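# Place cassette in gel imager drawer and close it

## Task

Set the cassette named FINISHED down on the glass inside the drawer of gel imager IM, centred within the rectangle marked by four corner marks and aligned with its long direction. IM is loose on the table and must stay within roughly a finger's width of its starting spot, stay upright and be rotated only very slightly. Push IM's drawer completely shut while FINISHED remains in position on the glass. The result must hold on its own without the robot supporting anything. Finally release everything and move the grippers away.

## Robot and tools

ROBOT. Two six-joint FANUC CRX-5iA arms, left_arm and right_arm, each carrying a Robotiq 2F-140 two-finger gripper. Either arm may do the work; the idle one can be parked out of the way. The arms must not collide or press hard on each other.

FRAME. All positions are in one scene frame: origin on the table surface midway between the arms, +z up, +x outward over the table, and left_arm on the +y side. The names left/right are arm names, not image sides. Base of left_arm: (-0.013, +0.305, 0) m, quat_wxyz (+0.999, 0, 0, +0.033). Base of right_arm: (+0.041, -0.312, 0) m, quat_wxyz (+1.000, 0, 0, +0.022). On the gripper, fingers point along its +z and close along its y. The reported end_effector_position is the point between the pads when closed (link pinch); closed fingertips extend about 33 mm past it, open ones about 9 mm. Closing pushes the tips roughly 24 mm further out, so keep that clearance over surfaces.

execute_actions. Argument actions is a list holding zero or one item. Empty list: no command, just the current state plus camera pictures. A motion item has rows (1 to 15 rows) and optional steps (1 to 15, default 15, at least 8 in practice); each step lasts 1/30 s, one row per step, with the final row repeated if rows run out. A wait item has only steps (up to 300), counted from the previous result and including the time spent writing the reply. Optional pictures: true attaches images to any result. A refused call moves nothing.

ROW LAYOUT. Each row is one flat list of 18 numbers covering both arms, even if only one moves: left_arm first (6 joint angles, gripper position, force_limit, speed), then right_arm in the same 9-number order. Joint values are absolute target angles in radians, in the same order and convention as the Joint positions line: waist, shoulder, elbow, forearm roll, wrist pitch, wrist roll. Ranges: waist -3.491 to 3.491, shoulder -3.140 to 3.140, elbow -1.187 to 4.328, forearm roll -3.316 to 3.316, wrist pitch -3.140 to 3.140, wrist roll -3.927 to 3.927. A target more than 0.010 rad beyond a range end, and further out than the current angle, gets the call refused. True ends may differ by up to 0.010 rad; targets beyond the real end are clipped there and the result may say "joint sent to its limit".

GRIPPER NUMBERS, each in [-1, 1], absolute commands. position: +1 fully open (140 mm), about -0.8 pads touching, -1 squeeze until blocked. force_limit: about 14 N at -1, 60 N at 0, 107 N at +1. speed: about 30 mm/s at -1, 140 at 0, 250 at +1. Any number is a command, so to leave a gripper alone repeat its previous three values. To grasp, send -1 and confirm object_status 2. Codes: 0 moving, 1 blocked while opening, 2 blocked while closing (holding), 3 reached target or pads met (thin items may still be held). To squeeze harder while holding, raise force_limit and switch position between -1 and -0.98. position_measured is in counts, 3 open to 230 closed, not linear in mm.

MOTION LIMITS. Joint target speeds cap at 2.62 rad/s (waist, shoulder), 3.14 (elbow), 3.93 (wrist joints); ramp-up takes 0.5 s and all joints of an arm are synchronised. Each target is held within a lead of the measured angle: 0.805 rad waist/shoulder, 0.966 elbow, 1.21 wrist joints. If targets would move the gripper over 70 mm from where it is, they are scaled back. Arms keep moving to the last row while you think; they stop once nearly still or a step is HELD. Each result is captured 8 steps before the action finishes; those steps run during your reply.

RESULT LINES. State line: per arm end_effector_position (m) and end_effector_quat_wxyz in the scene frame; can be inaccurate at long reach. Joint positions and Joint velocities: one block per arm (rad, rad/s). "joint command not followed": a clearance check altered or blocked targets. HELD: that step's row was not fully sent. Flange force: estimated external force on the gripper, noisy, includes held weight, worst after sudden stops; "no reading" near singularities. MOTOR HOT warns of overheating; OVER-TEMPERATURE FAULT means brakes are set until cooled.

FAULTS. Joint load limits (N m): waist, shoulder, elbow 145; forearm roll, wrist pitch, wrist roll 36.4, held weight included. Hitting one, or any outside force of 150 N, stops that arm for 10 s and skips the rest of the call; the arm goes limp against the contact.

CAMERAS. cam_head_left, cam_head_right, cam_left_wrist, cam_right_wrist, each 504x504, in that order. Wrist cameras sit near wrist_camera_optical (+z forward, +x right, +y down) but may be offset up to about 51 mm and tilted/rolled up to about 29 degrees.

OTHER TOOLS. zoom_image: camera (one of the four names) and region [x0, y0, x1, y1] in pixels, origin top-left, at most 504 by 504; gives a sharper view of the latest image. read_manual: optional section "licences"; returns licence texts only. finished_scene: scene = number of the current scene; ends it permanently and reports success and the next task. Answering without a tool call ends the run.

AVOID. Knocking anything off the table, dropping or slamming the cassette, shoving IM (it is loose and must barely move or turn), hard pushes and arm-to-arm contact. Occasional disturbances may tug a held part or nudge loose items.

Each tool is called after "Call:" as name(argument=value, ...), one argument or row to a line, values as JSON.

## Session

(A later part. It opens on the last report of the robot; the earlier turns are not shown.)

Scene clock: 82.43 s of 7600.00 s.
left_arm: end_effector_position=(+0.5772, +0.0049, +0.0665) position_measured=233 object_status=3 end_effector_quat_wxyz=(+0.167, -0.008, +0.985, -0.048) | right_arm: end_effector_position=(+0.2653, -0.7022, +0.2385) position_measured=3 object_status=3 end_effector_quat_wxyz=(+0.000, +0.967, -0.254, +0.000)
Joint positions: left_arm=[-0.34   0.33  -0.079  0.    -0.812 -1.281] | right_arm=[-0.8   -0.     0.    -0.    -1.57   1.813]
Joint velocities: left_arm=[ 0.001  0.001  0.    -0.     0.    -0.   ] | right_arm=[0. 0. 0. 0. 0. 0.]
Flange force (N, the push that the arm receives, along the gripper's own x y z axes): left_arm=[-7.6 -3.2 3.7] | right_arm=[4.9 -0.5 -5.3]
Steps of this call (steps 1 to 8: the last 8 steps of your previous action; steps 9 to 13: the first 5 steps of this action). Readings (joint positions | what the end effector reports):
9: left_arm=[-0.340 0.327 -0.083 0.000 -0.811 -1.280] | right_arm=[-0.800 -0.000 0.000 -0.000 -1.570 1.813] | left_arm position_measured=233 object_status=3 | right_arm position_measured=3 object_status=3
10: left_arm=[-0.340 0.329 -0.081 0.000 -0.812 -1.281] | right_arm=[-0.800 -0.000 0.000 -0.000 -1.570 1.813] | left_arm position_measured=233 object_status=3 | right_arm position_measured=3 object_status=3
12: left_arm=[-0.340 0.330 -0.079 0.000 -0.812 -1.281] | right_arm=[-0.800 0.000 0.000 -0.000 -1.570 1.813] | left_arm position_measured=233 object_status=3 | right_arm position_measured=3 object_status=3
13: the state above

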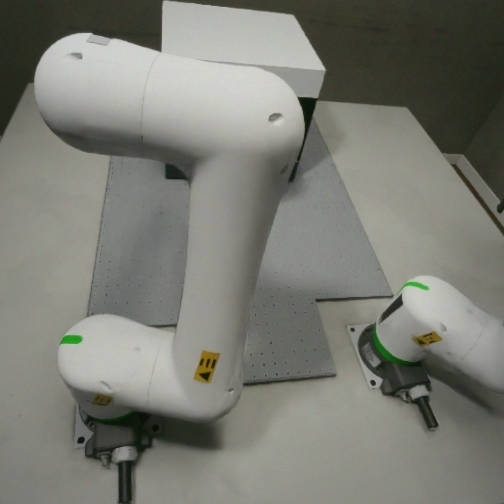

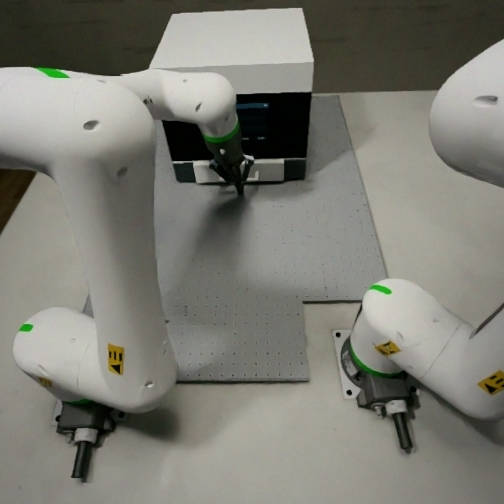

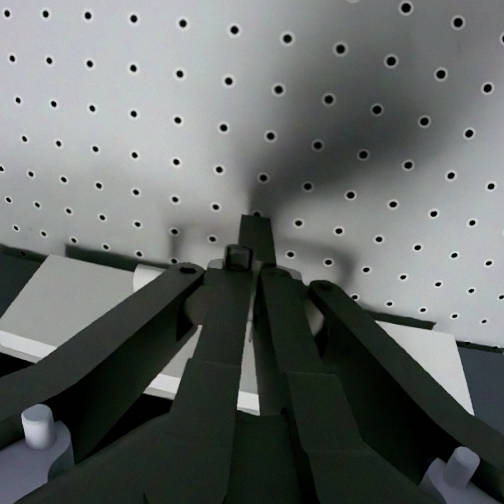

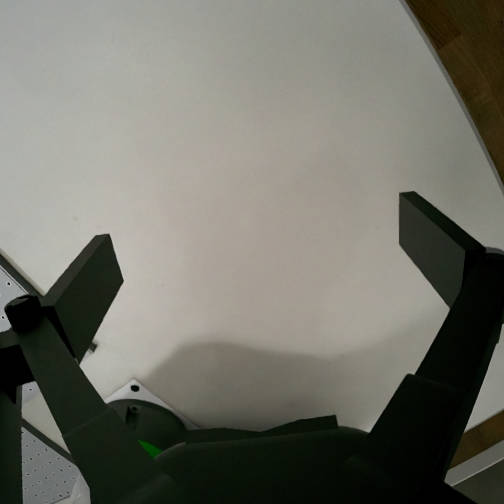

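Call:
execute_actions(
  actions=[
    {"rows": [[-0.33896,0.33342,-0.07543,0,-0.81288,-1.28179,-1,0,0.5,-0.8,0,0,0,-1.57,1.813,1,0,0]], "steps": 13},
  ],
)

Call:
execute_actions(
  actions=[
    {"rows": [[-0.33862,0.33505,-0.07326,0,-0.81342,-1.28214,-1,0,0.5,-0.8,0,0,0,-1.57,1.813,1,0,0]], "steps": 13},
  ],
  pictures=true,
)

Call:
zoom_image(
  camera="cam_head_right",
  region=[240, 140, 330, 210],
)

Scene clock: 82.97 s of 7600.00 s.
left_arm: end_effector_position=(+0.5787, +0.0048, +0.0664) position_measured=233 object_status=3 end_effector_quat_wxyz=(+0.167, -0.008, +0.985, -0.048) | right_arm: end_effector_position=(+0.2653, -0.7022, +0.2385) position_measured=3 object_status=3 end_effector_quat_wxyz=(+0.000, +0.967, -0.254, +0.000)
Joint positions: left_arm=[-0.339  0.333 -0.075 -0.    -0.813 -1.282] | right_arm=[-0.8    0.     0.    -0.    -1.57   1.813]
Joint velocities: left_arm=[ 0.001  0.    -0.     0.    -0.001 -0.001] | right_arm=[-0.     0.002  0.    -0.     0.    -0.   ]
Flange force (N, the push that the arm receives, along the gripper's own x y z axes): left_arm=[-10.0 -2.8 3.1] | right_arm=[3.7 -2.8 -4.8]
Steps of this call (steps 1 to 8: the last 8 steps of your previous action; steps 9 to 11: the robot went on to your last target; steps 12 to 16: the first 5 steps of this action). Readings (joint positions | what the end effector reports):
12: left_arm=[-0.340 0.330 -0.079 0.000 -0.812 -1.281] | right_arm=[-0.800 -0.000 0.000 -0.000 -1.570 1.813] | left_arm position_measured=233 object_status=3 | right_arm position_measured=3 object_status=3
13: left_arm=[-0.339 0.332 -0.077 -0.000 -0.812 -1.282] | right_arm=[-0.800 -0.000 0.000 0.000 -1.570 1.813] | left_arm position_measured=233 object_status=3 | right_arm position_measured=3 object_status=3
15: left_arm=[-0.339 0.333 -0.075 -0.000 -0.813 -1.282] | right_arm=[-0.800 -0.000 0.000 -0.000 -1.570 1.813] | left_arm position_measured=233 object_status=3 | right_arm position_measured=3 object_status=3
16: the state above

Scene clock: 83.40 s of 7600.00 s.
left_arm: end_effector_position=(+0.5795, +0.0049, +0.0664) position_measured=233 object_status=3 end_effector_quat_wxyz=(+0.167, -0.008, +0.985, -0.048) | right_arm: end_effector_position=(+0.2653, -0.7022, +0.2385) position_measured=3 object_status=3 end_effector_quat_wxyz=(+0.000, +0.967, -0.254, +0.000)
Joint positions: left_arm=[-0.339  0.335 -0.073 -0.    -0.813 -1.282] | right_arm=[-0.8   -0.     0.    -0.    -1.57   1.813]
Joint velocities: left_arm=[-0.001  0.     0.     0.     0.001  0.   ] | right_arm=[ 0.    -0.001  0.     0.    -0.    -0.   ]
Flange force (N, the push that the arm receives, along the gripper's own x y z axes): left_arm=[-7.8 -1.1 2.9] | right_arm=[4.0 -1.3 -5.2]
Steps of this call (steps 1 to 8: the last 8 steps of your previous action; steps 9 to 13: the first 5 steps of this action). Readings (joint positions | what the end effector reports):
9: left_arm=[-0.339 0.333 -0.075 -0.000 -0.813 -1.282] | right_arm=[-0.800 -0.000 0.000 -0.000 -1.570 1.813] | left_arm position_measured=233 object_status=3 | right_arm position_measured=3 object_status=3
10: left_arm=[-0.339 0.334 -0.074 -0.000 -0.813 -1.282] | right_arm=[-0.800 -0.000 0.000 0.000 -1.570 1.813] | left_arm position_measured=233 object_status=3 | right_arm position_measured=3 object_status=3
12: left_arm=[-0.339 0.335 -0.073 -0.000 -0.813 -1.282] | right_arm=[-0.800 0.000 0.000 -0.000 -1.570 1.813] | left_arm position_measured=233 object_status=3 | right_arm position_measured=3 object_status=3
13: the state above

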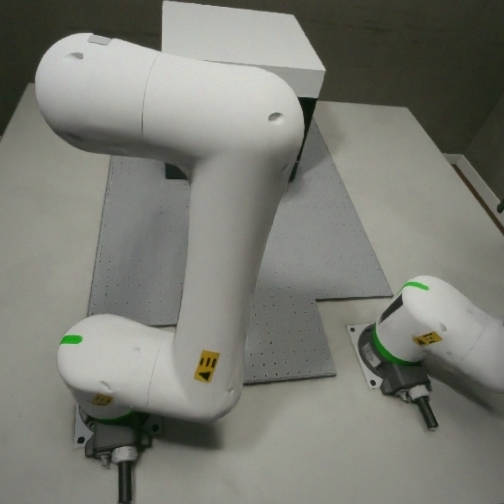

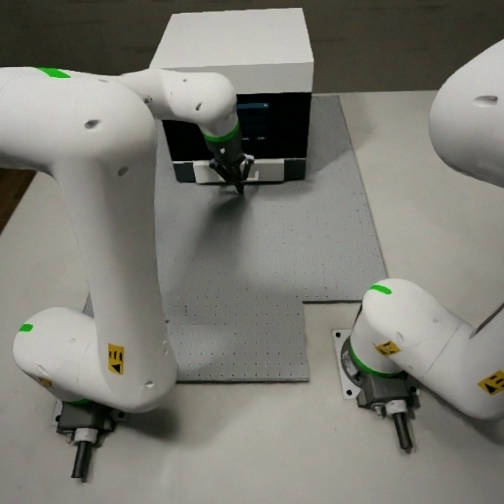

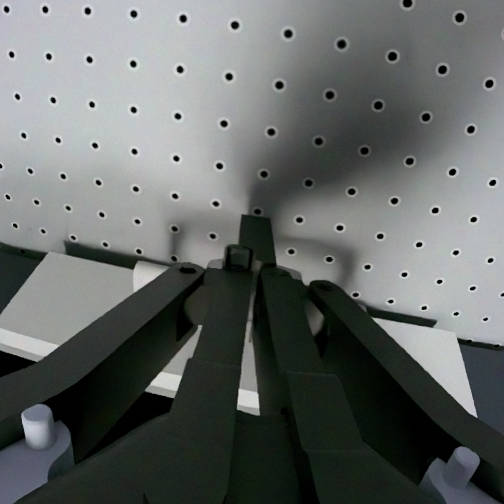

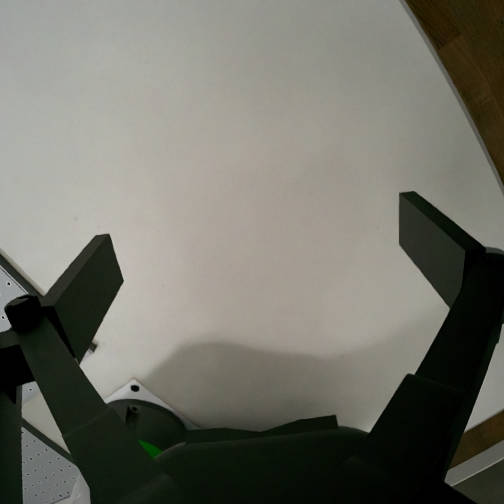

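Region (240, 140, 330, 210) of cam_head_right's 504x504 image, scaled by 5.600, with more detail than that image has.

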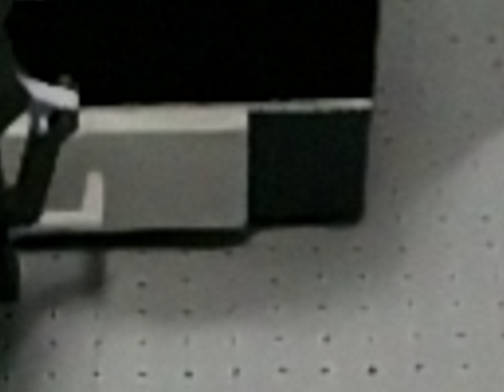

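Call:
execute_actions(
  actions=[
    {"rows": [[-0.33833,0.33648,-0.07135,0,-0.81390,-1.28245,-1,0,0.5,-0.8,0,0,0,-1.57,1.813,1,0,0]], "steps": 13},
  ],
)

Scene clock: 83.83 s of 7600.00 s.
left_arm: end_effector_position=(+0.5802, +0.0049, +0.0664) position_measured=233 object_status=3 end_effector_quat_wxyz=(+0.167, -0.008, +0.985, -0.048) | right_arm: end_effector_position=(+0.2653, -0.7022, +0.2385) position_measured=3 object_status=3 end_effector_quat_wxyz=(+0.000, +0.967, -0.254, +0.000)
Joint positions: left_arm=[-0.338  0.336 -0.071 -0.    -0.814 -1.282] | right_arm=[-0.8   -0.    -0.    -0.    -1.57   1.813]
Joint velocities: left_arm=[-0.    -0.001 -0.    -0.     0.    -0.   ] | right_arm=[-0.    -0.001  0.     0.    -0.    -0.002]
Flange force (N, the push that the arm receives, along the gripper's own x y z axes): left_arm=[-9.3 -3.9 3.1] | right_arm=[2.2 -2.5 -5.1]
Steps of this call (steps 1 to 8: the last 8 steps of your previous action; steps 9 to 13: the first 5 steps of this action). Readings (joint positions | what the end effector reports):
9: left_arm=[-0.339 0.335 -0.073 -0.000 -0.813 -1.282] | right_arm=[-0.800 -0.000 0.000 -0.000 -1.570 1.813] | left_arm position_measured=233 object_status=3 | right_arm position_measured=3 object_status=3
10: left_arm=[-0.338 0.336 -0.072 -0.000 -0.814 -1.282] | right_arm=[-0.800 -0.000 -0.000 -0.000 -1.570 1.813] | left_arm position_measured=233 object_status=3 | right_arm position_measured=3 object_status=3
12: left_arm=[-0.338 0.336 -0.071 -0.000 -0.814 -1.282] | right_arm=[-0.800 -0.000 0.000 0.000 -1.570 1.813] | left_arm position_measured=233 object_status=3 | right_arm position_measured=3 object_status=3
13: the state above

Call:
execute_actions(
  actions=[
    {"rows": [[-0.33800,0.33811,-0.06918,0,-0.81444,-1.28280,-1,0,0.5,-0.8,0,0,0,-1.57,1.813,1,0,0]], "steps": 13},
  ],
)

Scene clock: 84.27 s of 7600.00 s.
left_arm: end_effector_position=(+0.5810, +0.0049, +0.0664) position_measured=233 object_status=3 end_effector_quat_wxyz=(+0.167, -0.008, +0.985, -0.048) | right_arm: end_effector_position=(+0.2653, -0.7022, +0.2385) position_measured=3 object_status=3 end_effector_quat_wxyz=(+0.000, +0.967, -0.254, +0.000)
Joint positions: left_arm=[-0.338  0.338 -0.069 -0.    -0.815 -1.283] | right_arm=[-0.8    0.     0.    -0.    -1.57   1.813]
Joint velocities: left_arm=[-0.     0.001  0.     0.     0.001 -0.   ] | right_arm=[ 0.    -0.001  0.     0.     0.     0.   ]
Flange force (N, the push that the arm receives, along the gripper's own x y z axes): left_arm=[-6.2 -3.4 2.3] | right_arm=[3.4 -1.4 -5.5]
Steps of this call (steps 1 to 8: the last 8 steps of your previous action; steps 9 to 13: the first 5 steps of this action). Readings (joint positions | what the end effector reports):
9: left_arm=[-0.338 0.337 -0.071 -0.000 -0.814 -1.282] | right_arm=[-0.800 -0.000 0.000 -0.000 -1.570 1.813] | left_arm position_measured=233 object_status=3 | right_arm position_measured=3 object_status=3
10: left_arm=[-0.338 0.337 -0.070 -0.000 -0.814 -1.283] | right_arm=[-0.800 0.000 0.000 -0.000 -1.570 1.813] | left_arm position_measured=233 object_status=3 | right_arm position_measured=3 object_status=3
12: left_arm=[-0.338 0.338 -0.069 -0.000 -0.815 -1.283] | right_arm=[-0.800 0.000 0.000 -0.000 -1.570 1.813] | left_arm position_measured=233 object_status=3 | right_arm position_measured=3 object_status=3
13: the state above

Call:
execute_actions(
  actions=[
    {"rows": [[-0.33766,0.33974,-0.06700,0,-0.81499,-1.28315,-1,0,0.5,-0.8,0,0,0,-1.57,1.813,1,0,0]], "steps": 13},
  ],
  pictures=true,
)

Call:
zoom_image(
  camera="cam_head_right",
  region=[240, 140, 330, 210],
)

Scene clock: 84.70 s of 7600.00 s.
left_arm: end_effector_position=(+0.5817, +0.0049, +0.0664) position_measured=233 object_status=3 end_effector_quat_wxyz=(+0.167, -0.008, +0.985, -0.048) | right_arm: end_effector_position=(+0.2653, -0.7022, +0.2385) position_measured=3 object_status=3 end_effector_quat_wxyz=(+0.000, +0.967, -0.254, +0.000)
Joint positions: left_arm=[-0.338  0.34  -0.067 -0.    -0.815 -1.283] | right_arm=[-0.8   -0.     0.    -0.    -1.57   1.813]
Joint velocities: left_arm=[ 0.001 -0.001  0.001  0.    -0.     0.001] | right_arm=[ 0. -0.  0. -0.  0.  0.]
Flange force (N, the push that the arm receives, along the gripper's own x y z axes): left_arm=[5.3 -3.4 -7.9] | right_arm=[3.8 -2.1 -5.2]
Steps of this call (steps 1 to 8: the last 8 steps of your previous action; steps 9 to 13: the first 5 steps of this action). Readings (joint positions | what the end effector reports):
9: left_arm=[-0.338 0.338 -0.069 -0.000 -0.815 -1.283] | right_arm=[-0.800 -0.000 0.000 -0.000 -1.570 1.813] | left_arm position_measured=233 object_status=3 | right_arm position_measured=3 object_status=3
10: left_arm=[-0.338 0.339 -0.068 -0.000 -0.815 -1.283] | right_arm=[-0.800 0.000 0.000 -0.000 -1.570 1.813] | left_arm position_measured=233 object_status=3 | right_arm position_measured=3 object_status=3
12: left_arm=[-0.338 0.340 -0.067 -0.000 -0.815 -1.283] | right_arm=[-0.800 0.000 0.000 -0.000 -1.570 1.813] | left_arm position_measured=233 object_status=3 | right_arm position_measured=3 object_status=3
13: the state above

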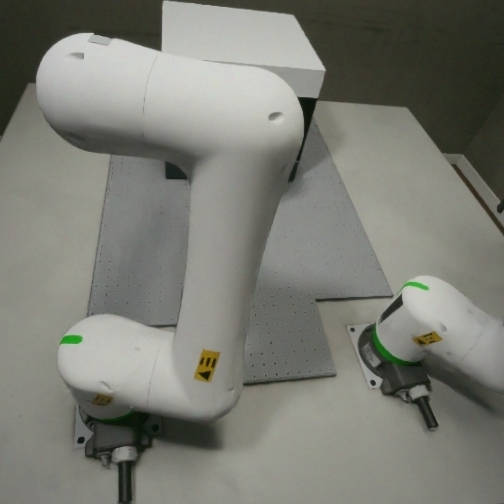

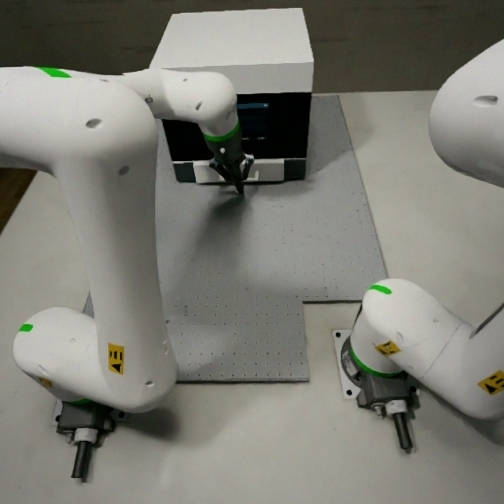

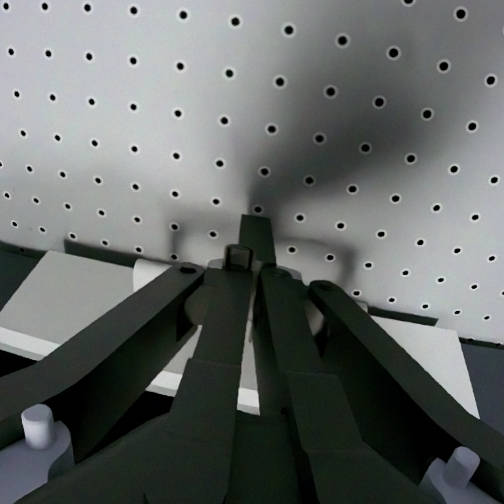

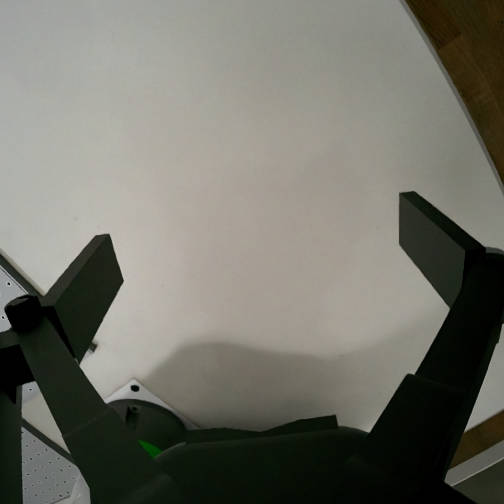

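Region (240, 140, 330, 210) of cam_head_right's 504x504 image, scaled by 5.600, with more detail than that image has.

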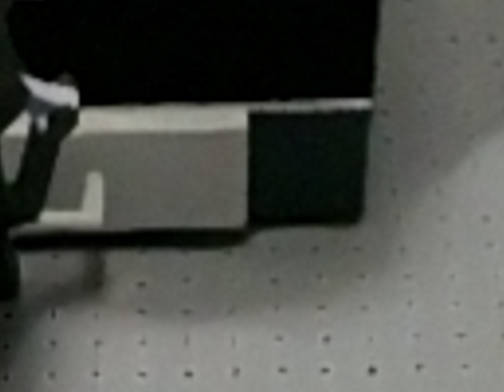

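The drawer has hit its stop: the force rose about 16 N and the panel did not move. I'm backing off and moving the arm clear.

Call:
execute_actions(
  actions=[
    {"rows": [[-0.37513,0.17436,-0.27757,0,-0.76980,-1.24371,-1,0,0.5,-0.8,0,0,0,-1.57,1.813,1,0,0]], "steps": 13},
  ],
)

Call:
execute_actions(
  actions=[
    {"rows": [[0.0,-0.2,-0.25,0,-1.3,-1.0,-1,0,0.5,-0.8,0,0,0,-1.57,1.813,1,0,0]], "steps": 15},
  ],
)

Call:
execute_actions(
  actions=[
    {"rows": [[0.5,-0.2,-0.2,0,-1.5,-1.0,-1,0,0.5,-0.8,0,0,0,-1.57,1.813,1,0,0]], "steps": 15},
  ],
)

Call:
execute_actions(
  actions=[
    {"steps": 15},
  ],
  pictures=true,
)

Call:
zoom_image(
  camera="cam_head_right",
  region=[150, 110, 330, 210],
)

Scene clock: 85.23 s of 7600.00 s.
left_arm: end_effector_position=(+0.5614, +0.0045, +0.0672) position_measured=233 object_status=3 end_effector_quat_wxyz=(+0.166, -0.008, +0.985, -0.050) | right_arm: end_effector_position=(+0.2653, -0.7022, +0.2385) position_measured=3 object_status=3 end_effector_quat_wxyz=(+0.000, +0.967, -0.254, +0.000)
Joint positions: left_arm=[-0.347  0.298 -0.121 -0.    -0.803 -1.273] | right_arm=[-0.8   -0.     0.    -0.    -1.57   1.813]
Joint velocities: left_arm=[-0.147 -0.634 -0.805  0.     0.169  0.153] | right_arm=[-0.    -0.001 -0.001 -0.    -0.     0.   ]
Flange force (N, the push that the arm receives, along the gripper's own x y z axes): left_arm=[-32.0 -10.3 17.7] | right_arm=[3.4 -2.3 -4.8]
Steps of this call (steps 1 to 8: the last 8 steps of your previous action; steps 9 to 11: the robot went on to your last target; steps 12 to 16: the first 5 steps of this action). Readings (joint positions | what the end effector reports):
12: left_arm=[-0.338 0.340 -0.067 -0.000 -0.815 -1.283] | right_arm=[-0.800 -0.000 0.000 -0.000 -1.570 1.813] | left_arm position_measured=233 object_status=3 | right_arm position_measured=3 object_status=3
13: left_arm=[-0.338 0.337 -0.070 -0.000 -0.814 -1.283] | right_arm=[-0.800 -0.000 0.000 -0.000 -1.570 1.813] | left_arm position_measured=233 object_status=3 | right_arm position_measured=3 object_status=3
15: left_arm=[-0.343 0.317 -0.097 -0.000 -0.808 -1.278] | right_arm=[-0.800 -0.000 0.000 -0.000 -1.570 1.813] | left_arm position_measured=233 object_status=3 | right_arm position_measured=3 object_status=3
16: the state above

Scene clock: 85.73 s of 7600.00 s.
left_arm: end_effector_position=(+0.4951, +0.0601, +0.1061) position_measured=233 object_status=3 end_effector_quat_wxyz=(+0.151, -0.084, +0.984, -0.047) | right_arm: end_effector_position=(+0.2653, -0.7022, +0.2385) position_measured=3 object_status=3 end_effector_quat_wxyz=(+0.000, +0.967, -0.254, +0.000)
Joint positions: left_arm=[-0.283  0.083 -0.271 -0.    -0.899 -1.184] | right_arm=[-0.8   -0.     0.    -0.    -1.57   1.813]
Joint velocities: left_arm=[ 0.674 -0.673  0.046 -0.    -0.951  0.434] | right_arm=[-0.  0.  0. -0.  0. -0.]
Flange force (N, the push that the arm receives, along the gripper's own x y z axes): left_arm=[-9.4 -1.1 -4.5] | right_arm=[1.5 -2.9 -3.9]
Steps of this call (steps 1 to 8: the last 8 steps of your previous action; steps 9 to 15: the first 7 steps of this action). Readings (joint positions | what the end effector reports):
9: left_arm=[-0.375 0.174 -0.277 -0.000 -0.770 -1.244] | right_arm=[-0.800 -0.000 -0.000 -0.000 -1.570 1.813] | left_arm position_measured=233 object_status=3 | right_arm position_measured=3 object_status=3
10: left_arm=[-0.373 0.172 -0.277 -0.000 -0.773 -1.242] | right_arm=[-0.800 0.000 0.000 -0.000 -1.570 1.813] | left_arm position_measured=233 object_status=3 | right_arm position_measured=3 object_status=3
12: left_arm=[-0.350 0.150 -0.276 -0.000 -0.805 -1.227] | right_arm=[-0.800 -0.000 0.000 -0.000 -1.570 1.813] | left_arm position_measured=233 object_status=3 | right_arm position_measured=3 object_status=3
15: the state above

Scene clock: 86.23 s of 7600.00 s.
left_arm: end_effector_position=(+0.4308, +0.2542, +0.2136) position_measured=233 object_status=3 end_effector_quat_wxyz=(+0.098, -0.353, +0.930, -0.018) | right_arm: end_effector_position=(+0.2653, -0.7022, +0.2385) position_measured=3 object_status=3 end_effector_quat_wxyz=(+0.000, +0.967, -0.254, +0.000)
Joint positions: left_arm=[ 0.114 -0.179 -0.238 -0.    -1.311 -1.026] | right_arm=[-0.8   -0.     0.    -0.    -1.57   1.813]
Joint velocities: left_arm=[ 0.966 -0.008  0.1    0.    -0.472  0.055] | right_arm=[0.    0.001 0.    0.    0.    0.001]
Flange force (N, the push that the arm receives, along the gripper's own x y z axes): left_arm=[-12.2 -10.5 -2.1] | right_arm=[4.4 -0.8 -5.7]
Steps of this call (steps 1 to 8: the last 8 steps of your previous action; steps 9 to 15: the first 7 steps of this action). Readings (joint positions | what the end effector reports):
9: left_arm=[-0.073 -0.127 -0.255 -0.000 -1.197 -1.047] | right_arm=[-0.800 -0.000 0.000 -0.000 -1.570 1.813] | left_arm position_measured=233 object_status=3 | right_arm position_measured=3 object_status=3
10: left_arm=[-0.046 -0.149 -0.253 -0.000 -1.227 -1.035] | right_arm=[-0.800 -0.000 0.000 -0.000 -1.570 1.813] | left_arm position_measured=233 object_status=3 | right_arm position_measured=3 object_status=3
12: left_arm=[0.017 -0.174 -0.248 -0.000 -1.264 -1.029] | right_arm=[-0.800 -0.000 0.000 -0.000 -1.570 1.813] | left_arm position_measured=233 object_status=3 | right_arm position_measured=3 object_status=3
15: the state above

Scene clock: 86.73 s of 7600.00 s.
left_arm: end_effector_position=(+0.3724, +0.3960, +0.2312) position_measured=233 object_status=3 end_effector_quat_wxyz=(+0.035, -0.538, +0.842, -0.000) | right_arm: end_effector_position=(+0.2653, -0.7022, +0.2385) position_measured=3 object_status=3 end_effector_quat_wxyz=(+0.000, +0.967, -0.254, +0.000)
Joint positions: left_arm=[ 0.5 -0.2 -0.2 -0.  -1.5 -1. ] | right_arm=[-0.8   -0.     0.    -0.    -1.57   1.813]
Joint velocities: left_arm=[ 0.006  0.     0.001 -0.    -0.005  0.001] | right_arm=[-0.    -0.001 -0.    -0.     0.     0.001]
Flange force (N, the push that the arm receives, along the gripper's own x y z axes): left_arm=[-4.4 0.3 -3.4] | right_arm=[4.3 -2.1 -5.4]
Kept back: nothing.
Steps of this call (steps 1 to 8: the last 8 steps of your previous action; steps 9 to 15: the robot went on to your last target). Readings (joint positions | what the end effector reports):
1: left_arm=[0.147 -0.179 -0.235 -0.000 -1.327 -1.024] | right_arm=[-0.800 -0.000 0.000 -0.000 -1.570 1.813] | left_arm position_measured=233 object_status=3 | right_arm position_measured=3 object_status=3
2: left_arm=[0.180 -0.181 -0.232 -0.000 -1.344 -1.021] | right_arm=[-0.800 0.000 0.000 -0.000 -1.570 1.813] | left_arm position_measured=233 object_status=3 | right_arm position_measured=3 object_status=3
4: left_arm=[0.247 -0.184 -0.225 -0.000 -1.376 -1.017] | right_arm=[-0.800 -0.000 0.000 -0.000 -1.570 1.813] | left_arm position_measured=233 object_status=3 | right_arm position_measured=3 object_status=3
8: left_arm=[0.384 -0.193 -0.211 -0.000 -1.443 -1.008] | right_arm=[-0.800 -0.000 0.000 -0.000 -1.570 1.813] | left_arm position_measured=233 object_status=3 | right_arm position_measured=3 object_status=3
15: the state above

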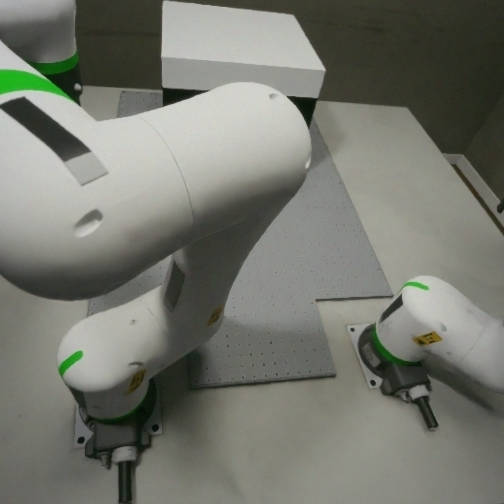

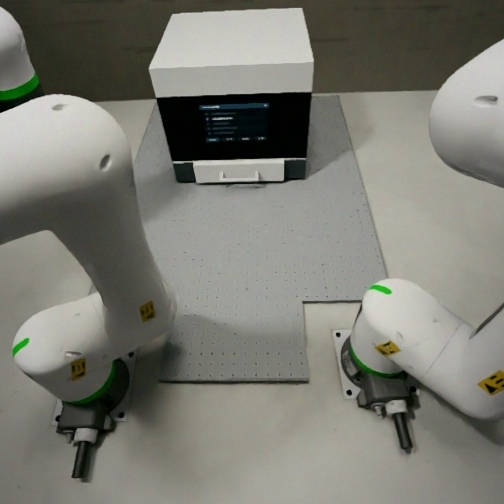

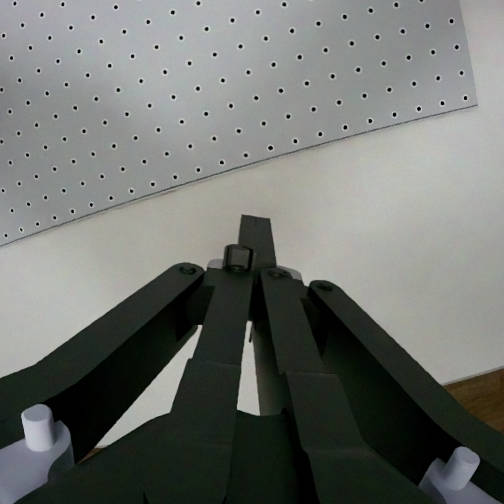

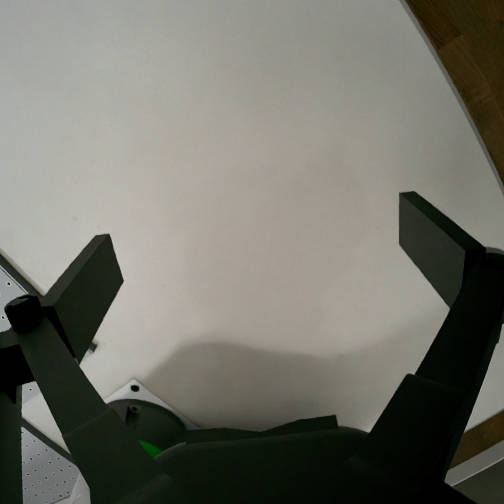

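Region (150, 110, 330, 210) of cam_head_right's 504x504 image, scaled by 2.800, with more detail than that image has.

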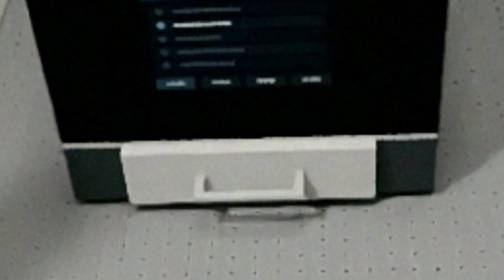

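The drawer is shut, IM hasn't moved, and both arms are clear.

Call:
finished_scene(
  scene=1,
)

The scene is finished: the task was done.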